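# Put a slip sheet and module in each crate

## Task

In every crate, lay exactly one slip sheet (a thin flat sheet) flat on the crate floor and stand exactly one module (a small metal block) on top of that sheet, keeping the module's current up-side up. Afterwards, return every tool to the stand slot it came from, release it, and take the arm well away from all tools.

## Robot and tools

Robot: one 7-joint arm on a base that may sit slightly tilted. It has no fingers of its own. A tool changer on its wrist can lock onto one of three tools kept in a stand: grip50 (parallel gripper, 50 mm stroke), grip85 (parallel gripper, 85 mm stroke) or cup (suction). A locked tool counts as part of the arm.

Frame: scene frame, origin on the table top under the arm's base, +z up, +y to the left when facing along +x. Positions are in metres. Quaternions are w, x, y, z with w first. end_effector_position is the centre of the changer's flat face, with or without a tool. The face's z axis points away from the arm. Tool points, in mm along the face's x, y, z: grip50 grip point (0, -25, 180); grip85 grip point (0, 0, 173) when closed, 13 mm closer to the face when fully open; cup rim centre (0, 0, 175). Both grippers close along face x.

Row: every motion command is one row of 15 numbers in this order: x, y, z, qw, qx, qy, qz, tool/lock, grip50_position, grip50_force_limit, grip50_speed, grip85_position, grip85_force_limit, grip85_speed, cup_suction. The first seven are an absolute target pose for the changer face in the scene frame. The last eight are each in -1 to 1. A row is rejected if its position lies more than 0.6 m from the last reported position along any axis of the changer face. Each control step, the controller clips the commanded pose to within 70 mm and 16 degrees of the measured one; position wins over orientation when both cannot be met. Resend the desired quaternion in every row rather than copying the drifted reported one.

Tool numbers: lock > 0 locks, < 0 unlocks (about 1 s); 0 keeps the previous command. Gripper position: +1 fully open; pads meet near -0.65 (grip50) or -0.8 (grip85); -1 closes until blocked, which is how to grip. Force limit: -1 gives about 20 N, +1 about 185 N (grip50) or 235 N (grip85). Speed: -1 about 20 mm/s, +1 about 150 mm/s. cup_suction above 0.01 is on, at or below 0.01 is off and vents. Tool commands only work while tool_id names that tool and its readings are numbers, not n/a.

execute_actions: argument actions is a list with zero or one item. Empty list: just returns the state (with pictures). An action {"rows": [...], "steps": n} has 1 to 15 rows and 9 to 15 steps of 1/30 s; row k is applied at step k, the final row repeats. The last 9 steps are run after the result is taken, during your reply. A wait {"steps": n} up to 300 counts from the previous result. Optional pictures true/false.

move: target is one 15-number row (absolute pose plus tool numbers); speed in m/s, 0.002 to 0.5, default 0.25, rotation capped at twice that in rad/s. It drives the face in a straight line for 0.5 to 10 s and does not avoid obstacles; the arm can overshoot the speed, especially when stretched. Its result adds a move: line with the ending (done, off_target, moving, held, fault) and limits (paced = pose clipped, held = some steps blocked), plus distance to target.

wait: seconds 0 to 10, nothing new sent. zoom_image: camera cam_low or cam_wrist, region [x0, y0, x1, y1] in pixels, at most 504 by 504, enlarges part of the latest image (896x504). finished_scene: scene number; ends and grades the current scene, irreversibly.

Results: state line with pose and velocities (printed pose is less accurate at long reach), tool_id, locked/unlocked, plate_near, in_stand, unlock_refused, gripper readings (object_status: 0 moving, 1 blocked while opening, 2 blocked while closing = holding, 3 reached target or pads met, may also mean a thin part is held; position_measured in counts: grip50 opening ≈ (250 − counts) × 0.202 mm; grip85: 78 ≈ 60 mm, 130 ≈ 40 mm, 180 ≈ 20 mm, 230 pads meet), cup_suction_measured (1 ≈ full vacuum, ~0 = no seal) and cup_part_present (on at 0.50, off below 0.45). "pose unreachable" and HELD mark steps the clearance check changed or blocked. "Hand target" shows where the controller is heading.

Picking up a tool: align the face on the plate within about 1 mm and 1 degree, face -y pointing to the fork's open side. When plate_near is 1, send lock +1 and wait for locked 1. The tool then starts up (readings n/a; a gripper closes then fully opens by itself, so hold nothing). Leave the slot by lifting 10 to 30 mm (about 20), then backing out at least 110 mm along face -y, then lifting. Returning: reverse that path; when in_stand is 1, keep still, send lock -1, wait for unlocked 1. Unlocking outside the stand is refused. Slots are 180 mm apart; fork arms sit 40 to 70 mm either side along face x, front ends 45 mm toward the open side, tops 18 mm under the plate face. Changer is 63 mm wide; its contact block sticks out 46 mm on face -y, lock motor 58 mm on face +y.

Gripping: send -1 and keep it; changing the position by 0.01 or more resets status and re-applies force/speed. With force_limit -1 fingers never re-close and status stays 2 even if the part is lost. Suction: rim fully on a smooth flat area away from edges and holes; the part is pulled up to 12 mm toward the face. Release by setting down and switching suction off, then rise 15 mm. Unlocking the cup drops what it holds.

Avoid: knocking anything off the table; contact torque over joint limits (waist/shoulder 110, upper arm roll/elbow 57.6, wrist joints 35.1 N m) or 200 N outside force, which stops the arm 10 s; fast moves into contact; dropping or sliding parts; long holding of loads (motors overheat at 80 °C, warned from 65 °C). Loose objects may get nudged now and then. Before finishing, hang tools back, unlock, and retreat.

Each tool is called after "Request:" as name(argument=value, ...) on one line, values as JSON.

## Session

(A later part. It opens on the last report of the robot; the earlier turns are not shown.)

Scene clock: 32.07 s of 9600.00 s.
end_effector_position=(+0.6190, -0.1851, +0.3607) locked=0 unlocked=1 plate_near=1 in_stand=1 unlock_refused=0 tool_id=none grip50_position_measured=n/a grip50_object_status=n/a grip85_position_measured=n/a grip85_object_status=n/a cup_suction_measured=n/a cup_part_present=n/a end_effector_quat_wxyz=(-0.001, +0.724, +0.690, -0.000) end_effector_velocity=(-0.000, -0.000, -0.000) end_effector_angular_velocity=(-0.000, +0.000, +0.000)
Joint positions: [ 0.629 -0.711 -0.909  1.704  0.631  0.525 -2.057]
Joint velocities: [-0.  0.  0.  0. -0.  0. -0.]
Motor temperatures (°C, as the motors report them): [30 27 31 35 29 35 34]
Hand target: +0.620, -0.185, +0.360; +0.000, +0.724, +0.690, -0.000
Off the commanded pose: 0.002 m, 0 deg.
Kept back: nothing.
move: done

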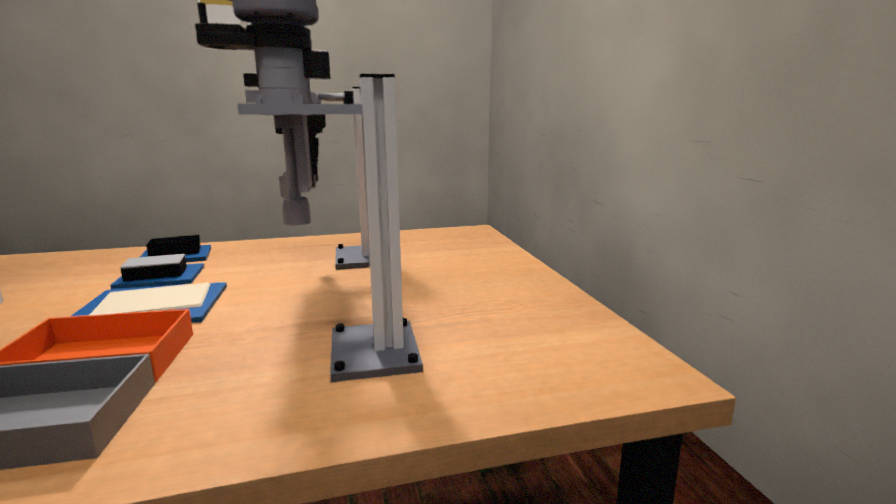

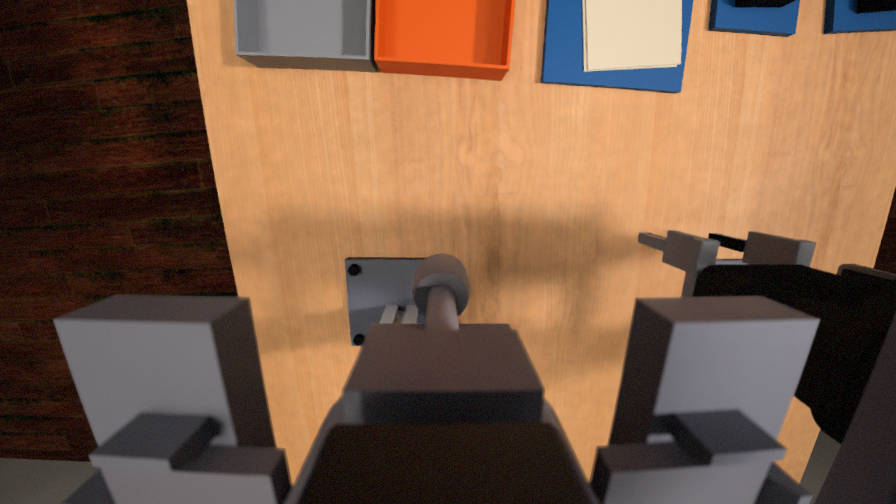

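Request:
move(target=[0.619,-0.1851,0.3605,0,0.7236,0.6902,0,1,1,0,0,1,0,0,0])

Request:
execute_actions(actions=[{"steps":30}])

Request:
move(target=[0.619,-0.1851,0.381,0,0.7236,0.6902,0,0,1,0,0,1,0,0,0], speed=0.05)

Request:
move(target=[0.49,-0.179,0.381,0,0.7236,0.6902,0,0,1,0,0,1,0,0,0], speed=0.1)

Request:
move(target=[0.40,-0.17,0.3,0,0.7071,0.7071,0,0,1,0,0,1,0,0,0])

Request:
move(target=[0.37,0.035,0.21,0,0.7071,0.7071,0,0,1,0,0,1,0,0,0])

Scene clock: 33.37 s of 9600.00 s.
end_effector_position=(+0.6187, -0.1853, +0.3609) locked=0 unlocked=0 plate_near=1 in_stand=1 unlock_refused=0 tool_id=none grip50_position_measured=n/a grip50_object_status=n/a grip85_position_measured=n/a grip85_object_status=n/a cup_suction_measured=n/a cup_part_present=n/a end_effector_quat_wxyz=(-0.000, +0.724, +0.690, +0.000) end_effector_velocity=(+0.000, +0.000, -0.000) end_effector_angular_velocity=(-0.000, -0.002, +0.002)
Joint positions: [ 0.629 -0.711 -0.909  1.705  0.631  0.527 -2.057]
Joint velocities: [-0.    -0.     0.001 -0.     0.     0.002 -0.001]
Motor temperatures (°C, as the motors report them): [30 27 31 35 29 35 34]
Hand target: +0.619, -0.185, +0.361; -0.000, +0.724, +0.690, +0.000
Off the commanded pose: 0.001 m, 0 deg.
Kept back: nothing.
move: done

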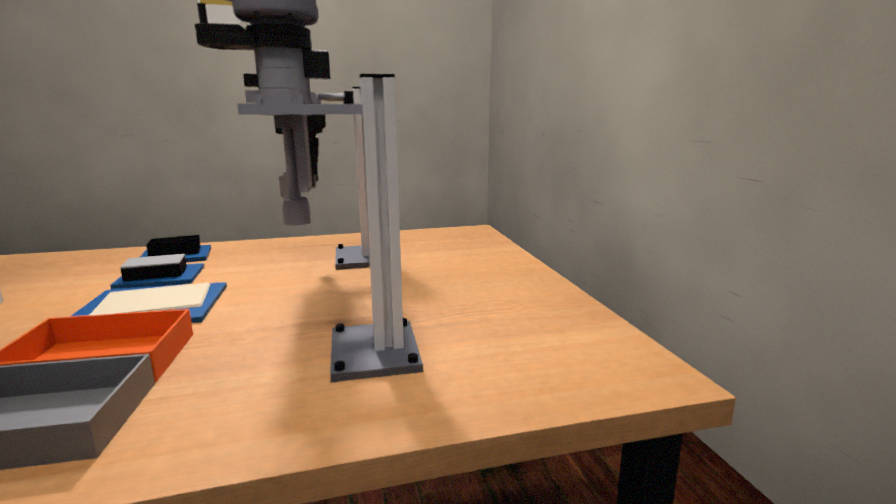

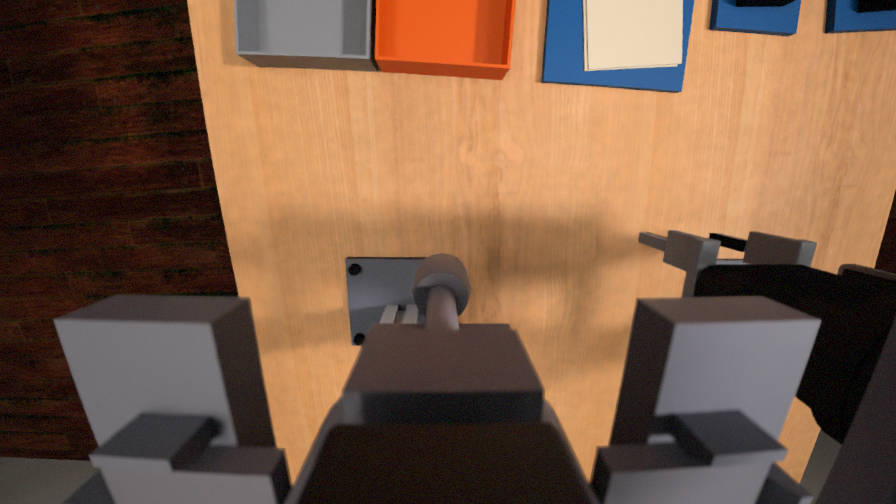

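Scene clock: 34.37 s of 9600.00 s.
end_effector_position=(+0.6188, -0.1853, +0.3610) locked=1 unlocked=0 plate_near=1 in_stand=1 unlock_refused=0 tool_id=cup grip50_position_measured=n/a grip50_object_status=n/a grip85_position_measured=n/a grip85_object_status=n/a cup_suction_measured=n/a cup_part_present=n/a end_effector_quat_wxyz=(-0.000, +0.724, +0.690, +0.000) end_effector_velocity=(+0.000, -0.000, +0.000) end_effector_angular_velocity=(-0.000, -0.000, +0.000)
Joint positions: [ 0.629 -0.711 -0.909  1.705  0.631  0.528 -2.057]
Joint velocities: [-0.  0.  0. -0. -0.  0. -0.]
Motor temperatures (°C, as the motors report them): [30 27 31 35 29 35 34]
Hand target: +0.619, -0.185, +0.361; -0.000, +0.724, +0.690, +0.000
Off the commanded pose: 0.001 m, 0 deg.
Kept back: nothing.
Steps of this call (steps 1 to 30: nothing new was sent). Readings (end_effector_position | what the end effector reports):
1: (+0.6187, -0.1853, +0.3609) | locked=0 unlocked=0 plate_near=1 in_stand=1 unlock_refused=0 tool_id=none grip50_position_measured=n/a grip50_object_status=n/a grip85_position_measured=n/a grip85_object_status=n/a cup_suction_measured=n/a cup_part_present=n/a
2: (+0.6187, -0.1853, +0.3609) | locked=0 unlocked=0 plate_near=1 in_stand=1 unlock_refused=0 tool_id=none grip50_position_measured=n/a grip50_object_status=n/a grip85_position_measured=n/a grip85_object_status=n/a cup_suction_measured=n/a cup_part_present=n/a
4: (+0.6188, -0.1853, +0.3610) | locked=1 unlocked=0 plate_near=1 in_stand=1 unlock_refused=0 tool_id=cup grip50_position_measured=n/a grip50_object_status=n/a grip85_position_measured=n/a grip85_object_status=n/a cup_suction_measured=n/a cup_part_present=n/a
8: (+0.6188, -0.1853, +0.3610) | locked=1 unlocked=0 plate_near=1 in_stand=1 unlock_refused=0 tool_id=cup grip50_position_measured=n/a grip50_object_status=n/a grip85_position_measured=n/a grip85_object_status=n/a cup_suction_measured=n/a cup_part_present=n/a
30: the state above

Scene clock: 35.07 s of 9600.00 s.
end_effector_position=(+0.6190, -0.1852, +0.3811) locked=1 unlocked=0 plate_near=1 in_stand=0 unlock_refused=0 tool_id=cup grip50_position_measured=n/a grip50_object_status=n/a grip85_position_measured=n/a grip85_object_status=n/a cup_suction_measured=0.00 cup_part_present=0 end_effector_quat_wxyz=(+0.000, +0.724, +0.690, +0.000) end_effector_velocity=(+0.000, -0.000, -0.000) end_effector_angular_velocity=(-0.000, -0.000, -0.000)
Joint positions: [ 0.645 -0.677 -0.932  1.702  0.602  0.499 -2.044]
Joint velocities: [-0. -0. -0. -0.  0.  0. -0.]
Motor temperatures (°C, as the motors report them): [30 27 31 35 29 35 34]
Hand target: +0.619, -0.185, +0.381; -0.000, +0.724, +0.690, +0.000
Off the commanded pose: 0.000 m, 0 deg.
Kept back: nothing.
move: done

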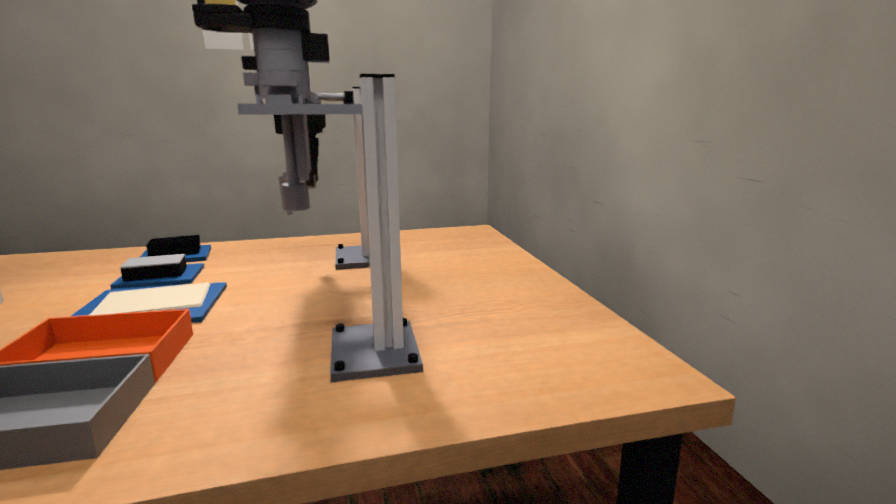

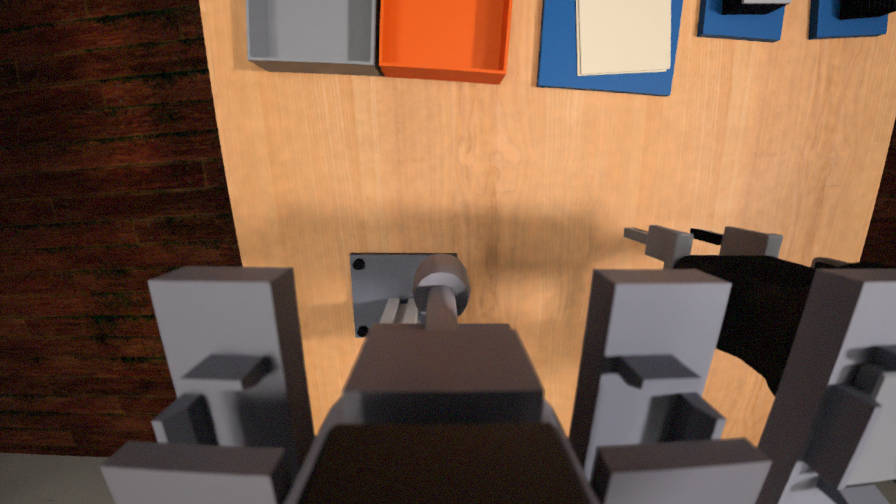

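Scene clock: 36.63 s of 9600.00 s.
end_effector_position=(+0.4898, -0.1791, +0.3809) locked=1 unlocked=0 plate_near=1 in_stand=0 unlock_refused=0 tool_id=cup grip50_position_measured=n/a grip50_object_status=n/a grip85_position_measured=n/a grip85_object_status=n/a cup_suction_measured=0.00 cup_part_present=0 end_effector_quat_wxyz=(-0.000, +0.724, +0.690, +0.000) end_effector_velocity=(+0.000, -0.000, -0.000) end_effector_angular_velocity=(-0.001, +0.001, +0.001)
Joint positions: [ 0.908 -0.418 -1.127  2.14   0.492  0.7   -2.078]
Joint velocities: [ 0.    -0.002 -0.    -0.    -0.     0.    -0.   ]
Motor temperatures (°C, as the motors report them): [30 27 31 35 29 35 34]
Hand target: +0.490, -0.179, +0.381; -0.000, +0.724, +0.690, +0.000
Off the commanded pose: 0.000 m, 0 deg.
Kept back: nothing.
move: done

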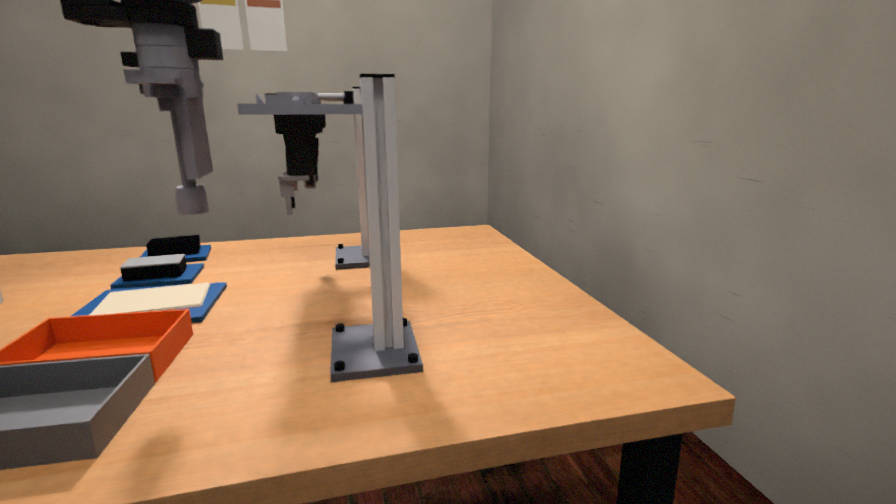

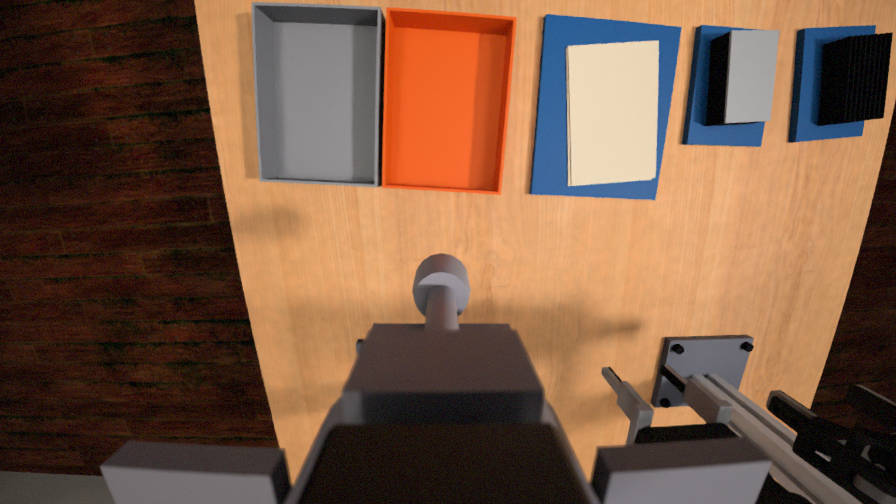

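Scene clock: 37.53 s of 9600.00 s.
end_effector_position=(+0.3999, -0.1702, +0.3002) locked=1 unlocked=0 plate_near=1 in_stand=0 unlock_refused=0 tool_id=cup grip50_position_measured=n/a grip50_object_status=n/a grip85_position_measured=n/a grip85_object_status=n/a cup_suction_measured=0.00 cup_part_present=0 end_effector_quat_wxyz=(+0.000, +0.707, +0.707, -0.000) end_effector_velocity=(-0.000, -0.000, +0.000) end_effector_angular_velocity=(-0.000, -0.000, -0.000)
Joint positions: [ 0.854 -0.476 -0.993  2.359  0.7    0.946 -2.294]
Joint velocities: [ 0.     0.    -0.001  0.    -0.    -0.    -0.   ]
Motor temperatures (°C, as the motors report them): [30 27 31 35 29 35 34]
Hand target: +0.400, -0.170, +0.300; +0.000, +0.707, +0.707, -0.000
Off the commanded pose: 0.000 m, 0 deg.
Kept back: nothing.
move: done

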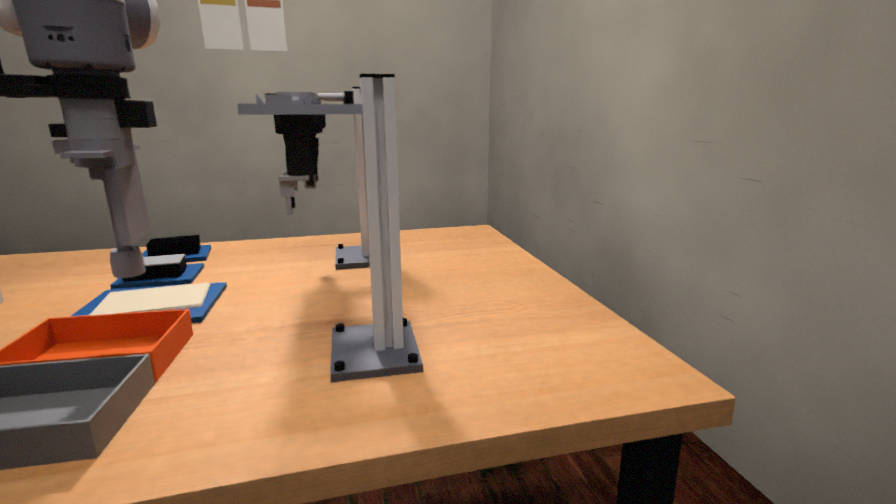

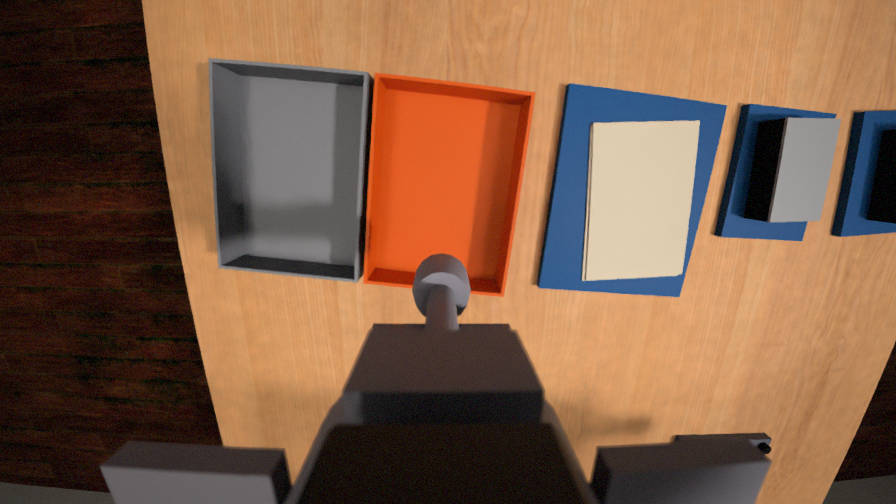

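Scene clock: 38.80 s of 9600.00 s.
end_effector_position=(+0.3702, +0.0346, +0.2102) locked=1 unlocked=0 plate_near=1 in_stand=0 unlock_refused=0 tool_id=cup grip50_position_measured=n/a grip50_object_status=n/a grip85_position_measured=n/a grip85_object_status=n/a cup_suction_measured=0.00 cup_part_present=0 end_effector_quat_wxyz=(+0.000, +0.707, +0.707, -0.000) end_effector_velocity=(-0.000, -0.000, +0.000) end_effector_angular_velocity=(+0.000, +0.000, -0.001)
Joint positions: [ 1.164 -0.684 -0.661  2.359  1.095  1.129 -2.045]
Joint velocities: [-0.  0. -0.  0.  0. -0. -0.]
Motor temperatures (°C, as the motors report them): [30 27 31 35 29 35 34]
Hand target: +0.370, +0.034, +0.210; +0.001, +0.707, +0.707, -0.000
Off the commanded pose: 0.001 m, 0 deg.
Kept back: nothing.
move: done

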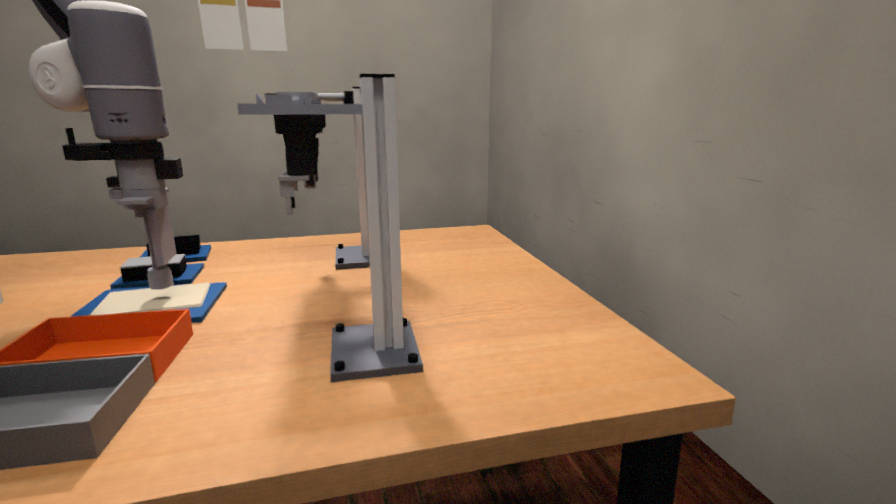

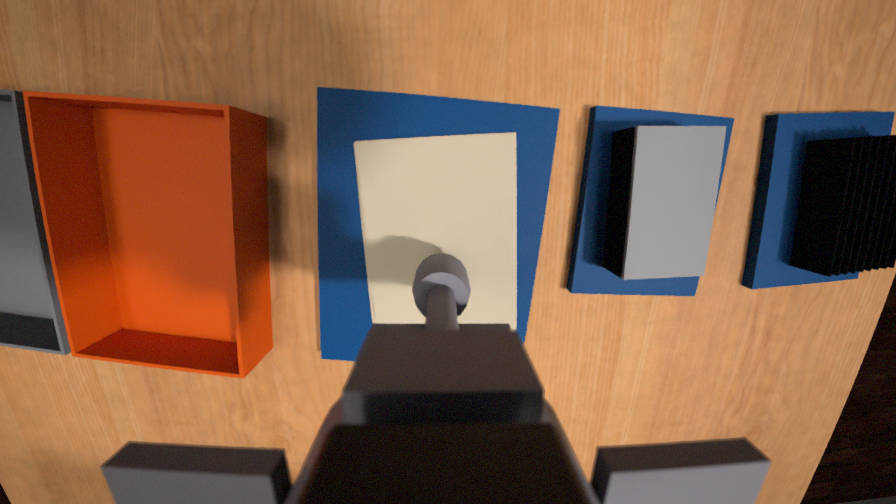

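Request:
move(target=[0.365,0.035,0.187,0,0.7071,0.7071,0,0,1,0,0,1,0,0,1], speed=0.02)

Request:
move(target=[0.365,0.035,0.25,0,0.7071,0.7071,0,0,1,0,0,1,0,0,1], speed=0.08)

Request:
move(target=[0.35,-0.166,0.25,0,0.7604,0.6494,0,0,1,0,0,1,0,0,1], speed=0.15)

Request:
move(target=[0.35,-0.166,0.22,0,0.7604,0.6494,0,0,1,0,0,1,0,0,1], speed=0.05)

Scene clock: 40.83 s of 9600.00 s.
end_effector_position=(+0.3650, +0.0350, +0.1870) locked=1 unlocked=0 plate_near=1 in_stand=0 unlock_refused=0 tool_id=cup grip50_position_measured=n/a grip50_object_status=n/a grip85_position_measured=n/a grip85_object_status=n/a cup_suction_measured=0.84 cup_part_present=1 end_effector_quat_wxyz=(+0.000, +0.707, +0.707, -0.000) end_effector_velocity=(-0.000, -0.000, +0.000) end_effector_angular_velocity=(-0.000, +0.000, +0.000)
Joint positions: [ 1.119 -0.752 -0.602  2.32   1.187  1.149 -2.113]
Joint velocities: [-0.  0. -0.  0. -0.  0. -0.]
Motor temperatures (°C, as the motors report them): [30 27 31 35 29 35 34]
Hand target: +0.365, +0.035, +0.187; +0.000, +0.707, +0.707, -0.000
Off the commanded pose: 0.000 m, 0 deg.
Kept back: nothing.
move: done

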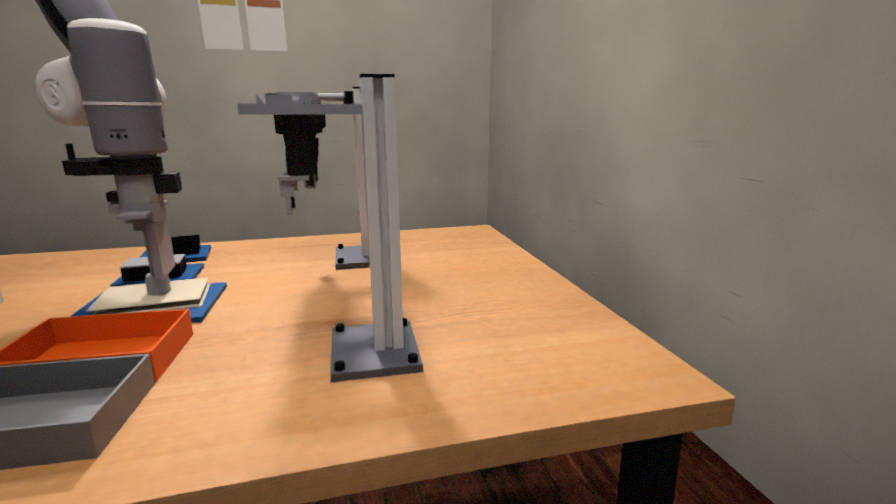

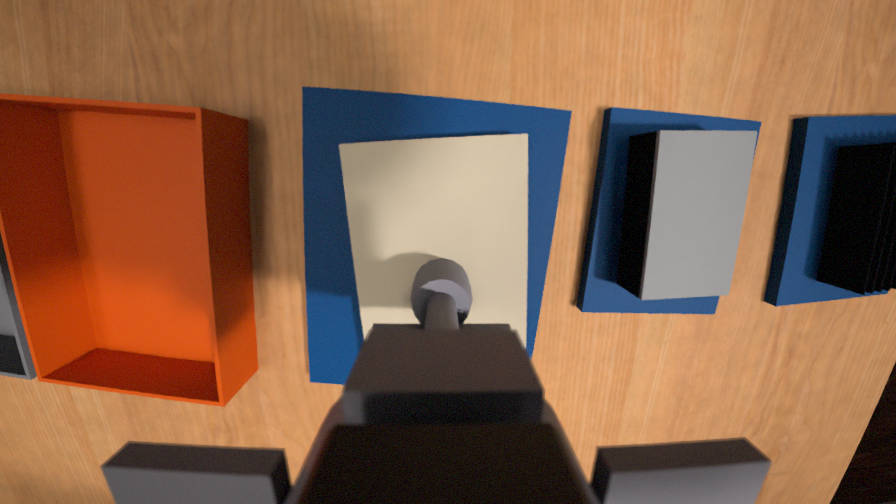

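Scene clock: 41.90 s of 9600.00 s.
end_effector_position=(+0.3649, +0.0351, +0.2499) locked=1 unlocked=0 plate_near=1 in_stand=0 unlock_refused=0 tool_id=cup grip50_position_measured=n/a grip50_object_status=n/a grip85_position_measured=n/a grip85_object_status=n/a cup_suction_measured=0.88 cup_part_present=1 end_effector_quat_wxyz=(-0.000, +0.707, +0.707, +0.000) end_effector_velocity=(-0.000, -0.000, -0.000) end_effector_angular_velocity=(-0.001, +0.001, -0.000)
Joint positions: [ 1.268 -0.539 -0.771  2.454  0.931  1.117 -1.919]
Joint velocities: [-0.001 -0.001  0.001  0.001  0.     0.    -0.   ]
Motor temperatures (°C, as the motors report them): [30 27 31 35 29 35 34]
Hand target: +0.365, +0.035, +0.250; -0.000, +0.707, +0.707, +0.000
Off the commanded pose: 0.000 m, 0 deg.
Kept back: nothing.
move: done

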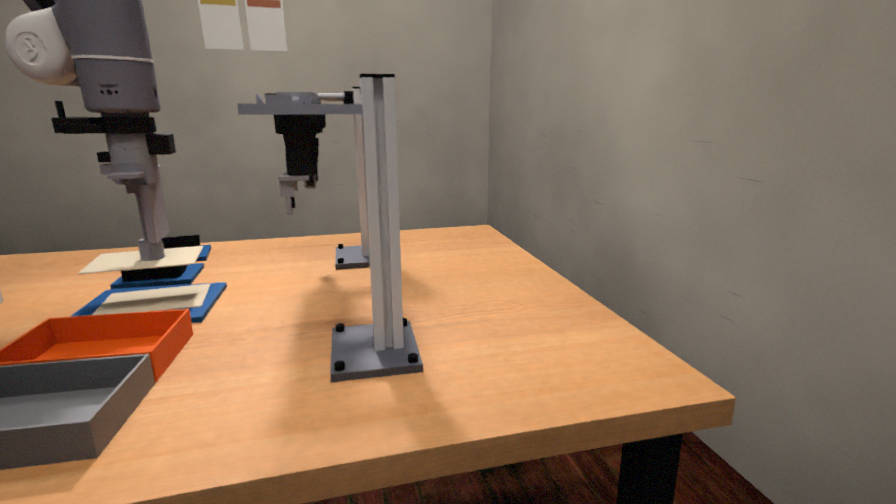

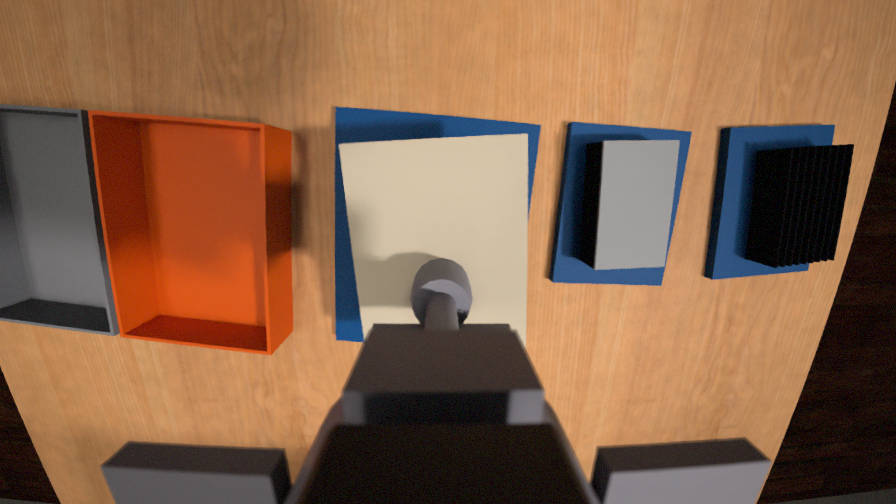

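Scene clock: 43.57 s of 9600.00 s.
end_effector_position=(+0.3499, -0.1657, +0.2501) locked=1 unlocked=0 plate_near=1 in_stand=0 unlock_refused=0 tool_id=cup grip50_position_measured=n/a grip50_object_status=n/a grip85_position_measured=n/a grip85_object_status=n/a cup_suction_measured=0.88 cup_part_present=1 end_effector_quat_wxyz=(+0.000, +0.760, +0.650, +0.000) end_effector_velocity=(+0.000, +0.000, +0.000) end_effector_angular_velocity=(-0.000, -0.000, +0.001)
Joint positions: [ 0.759 -0.585 -0.848  2.401  0.951  1.046 -2.334]
Joint velocities: [ 0.001  0.    -0.     0.    -0.     0.     0.   ]
Motor temperatures (°C, as the motors report them): [30 27 31 35 29 35 34]
Hand target: +0.350, -0.166, +0.250; +0.000, +0.760, +0.649, +0.000
Off the commanded pose: 0.000 m, 0 deg.
Kept back: nothing.
move: done

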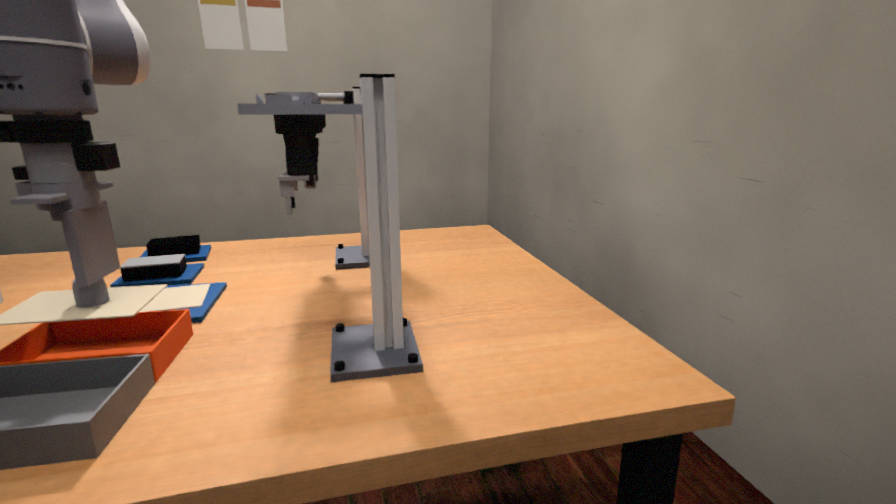

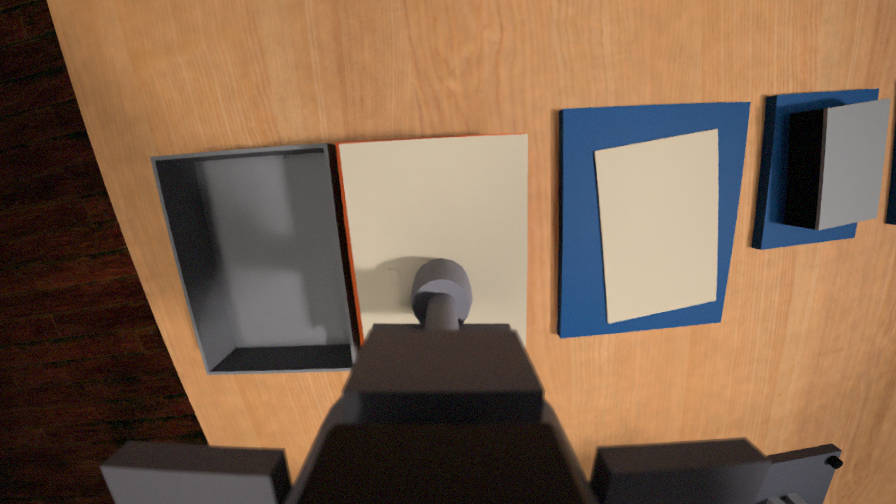

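Scene clock: 44.40 s of 9600.00 s.
end_effector_position=(+0.3500, -0.1660, +0.2200) locked=1 unlocked=0 plate_near=1 in_stand=0 unlock_refused=0 tool_id=cup grip50_position_measured=n/a grip50_object_status=n/a grip85_position_measured=n/a grip85_object_status=n/a cup_suction_measured=0.88 cup_part_present=1 end_effector_quat_wxyz=(+0.000, +0.760, +0.649, -0.000) end_effector_velocity=(+0.000, +0.000, +0.000) end_effector_angular_velocity=(+0.000, -0.001, +0.001)
Joint positions: [ 0.682 -0.683 -0.757  2.344  1.07   1.063 -2.415]
Joint velocities: [ 0.001  0.001 -0.    -0.    -0.    -0.    -0.001]
Motor temperatures (°C, as the motors report them): [30 27 31 35 29 35 34]
Hand target: +0.350, -0.166, +0.220; +0.000, +0.760, +0.649, -0.000
Off the commanded pose: 0.000 m, 0 deg.
Kept back: nothing.
move: done

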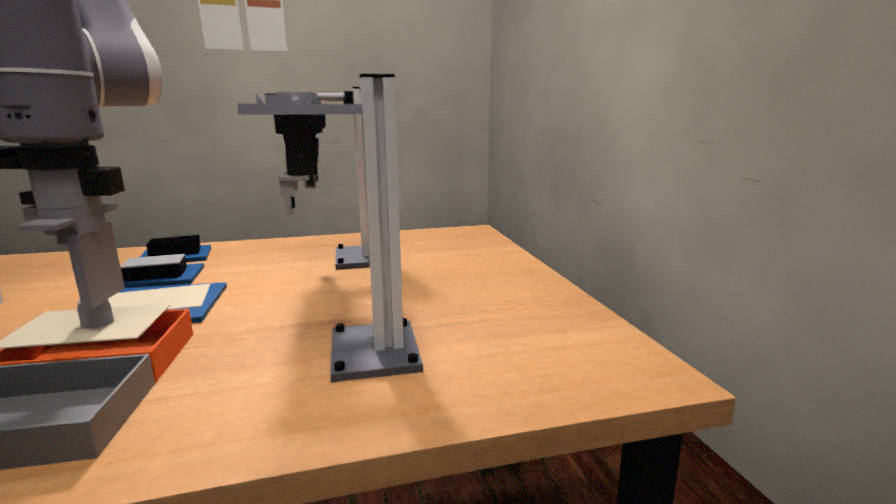

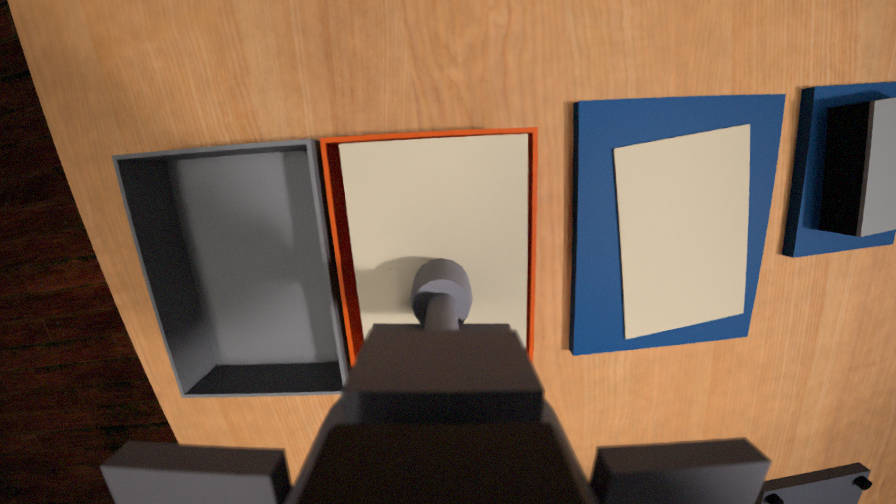

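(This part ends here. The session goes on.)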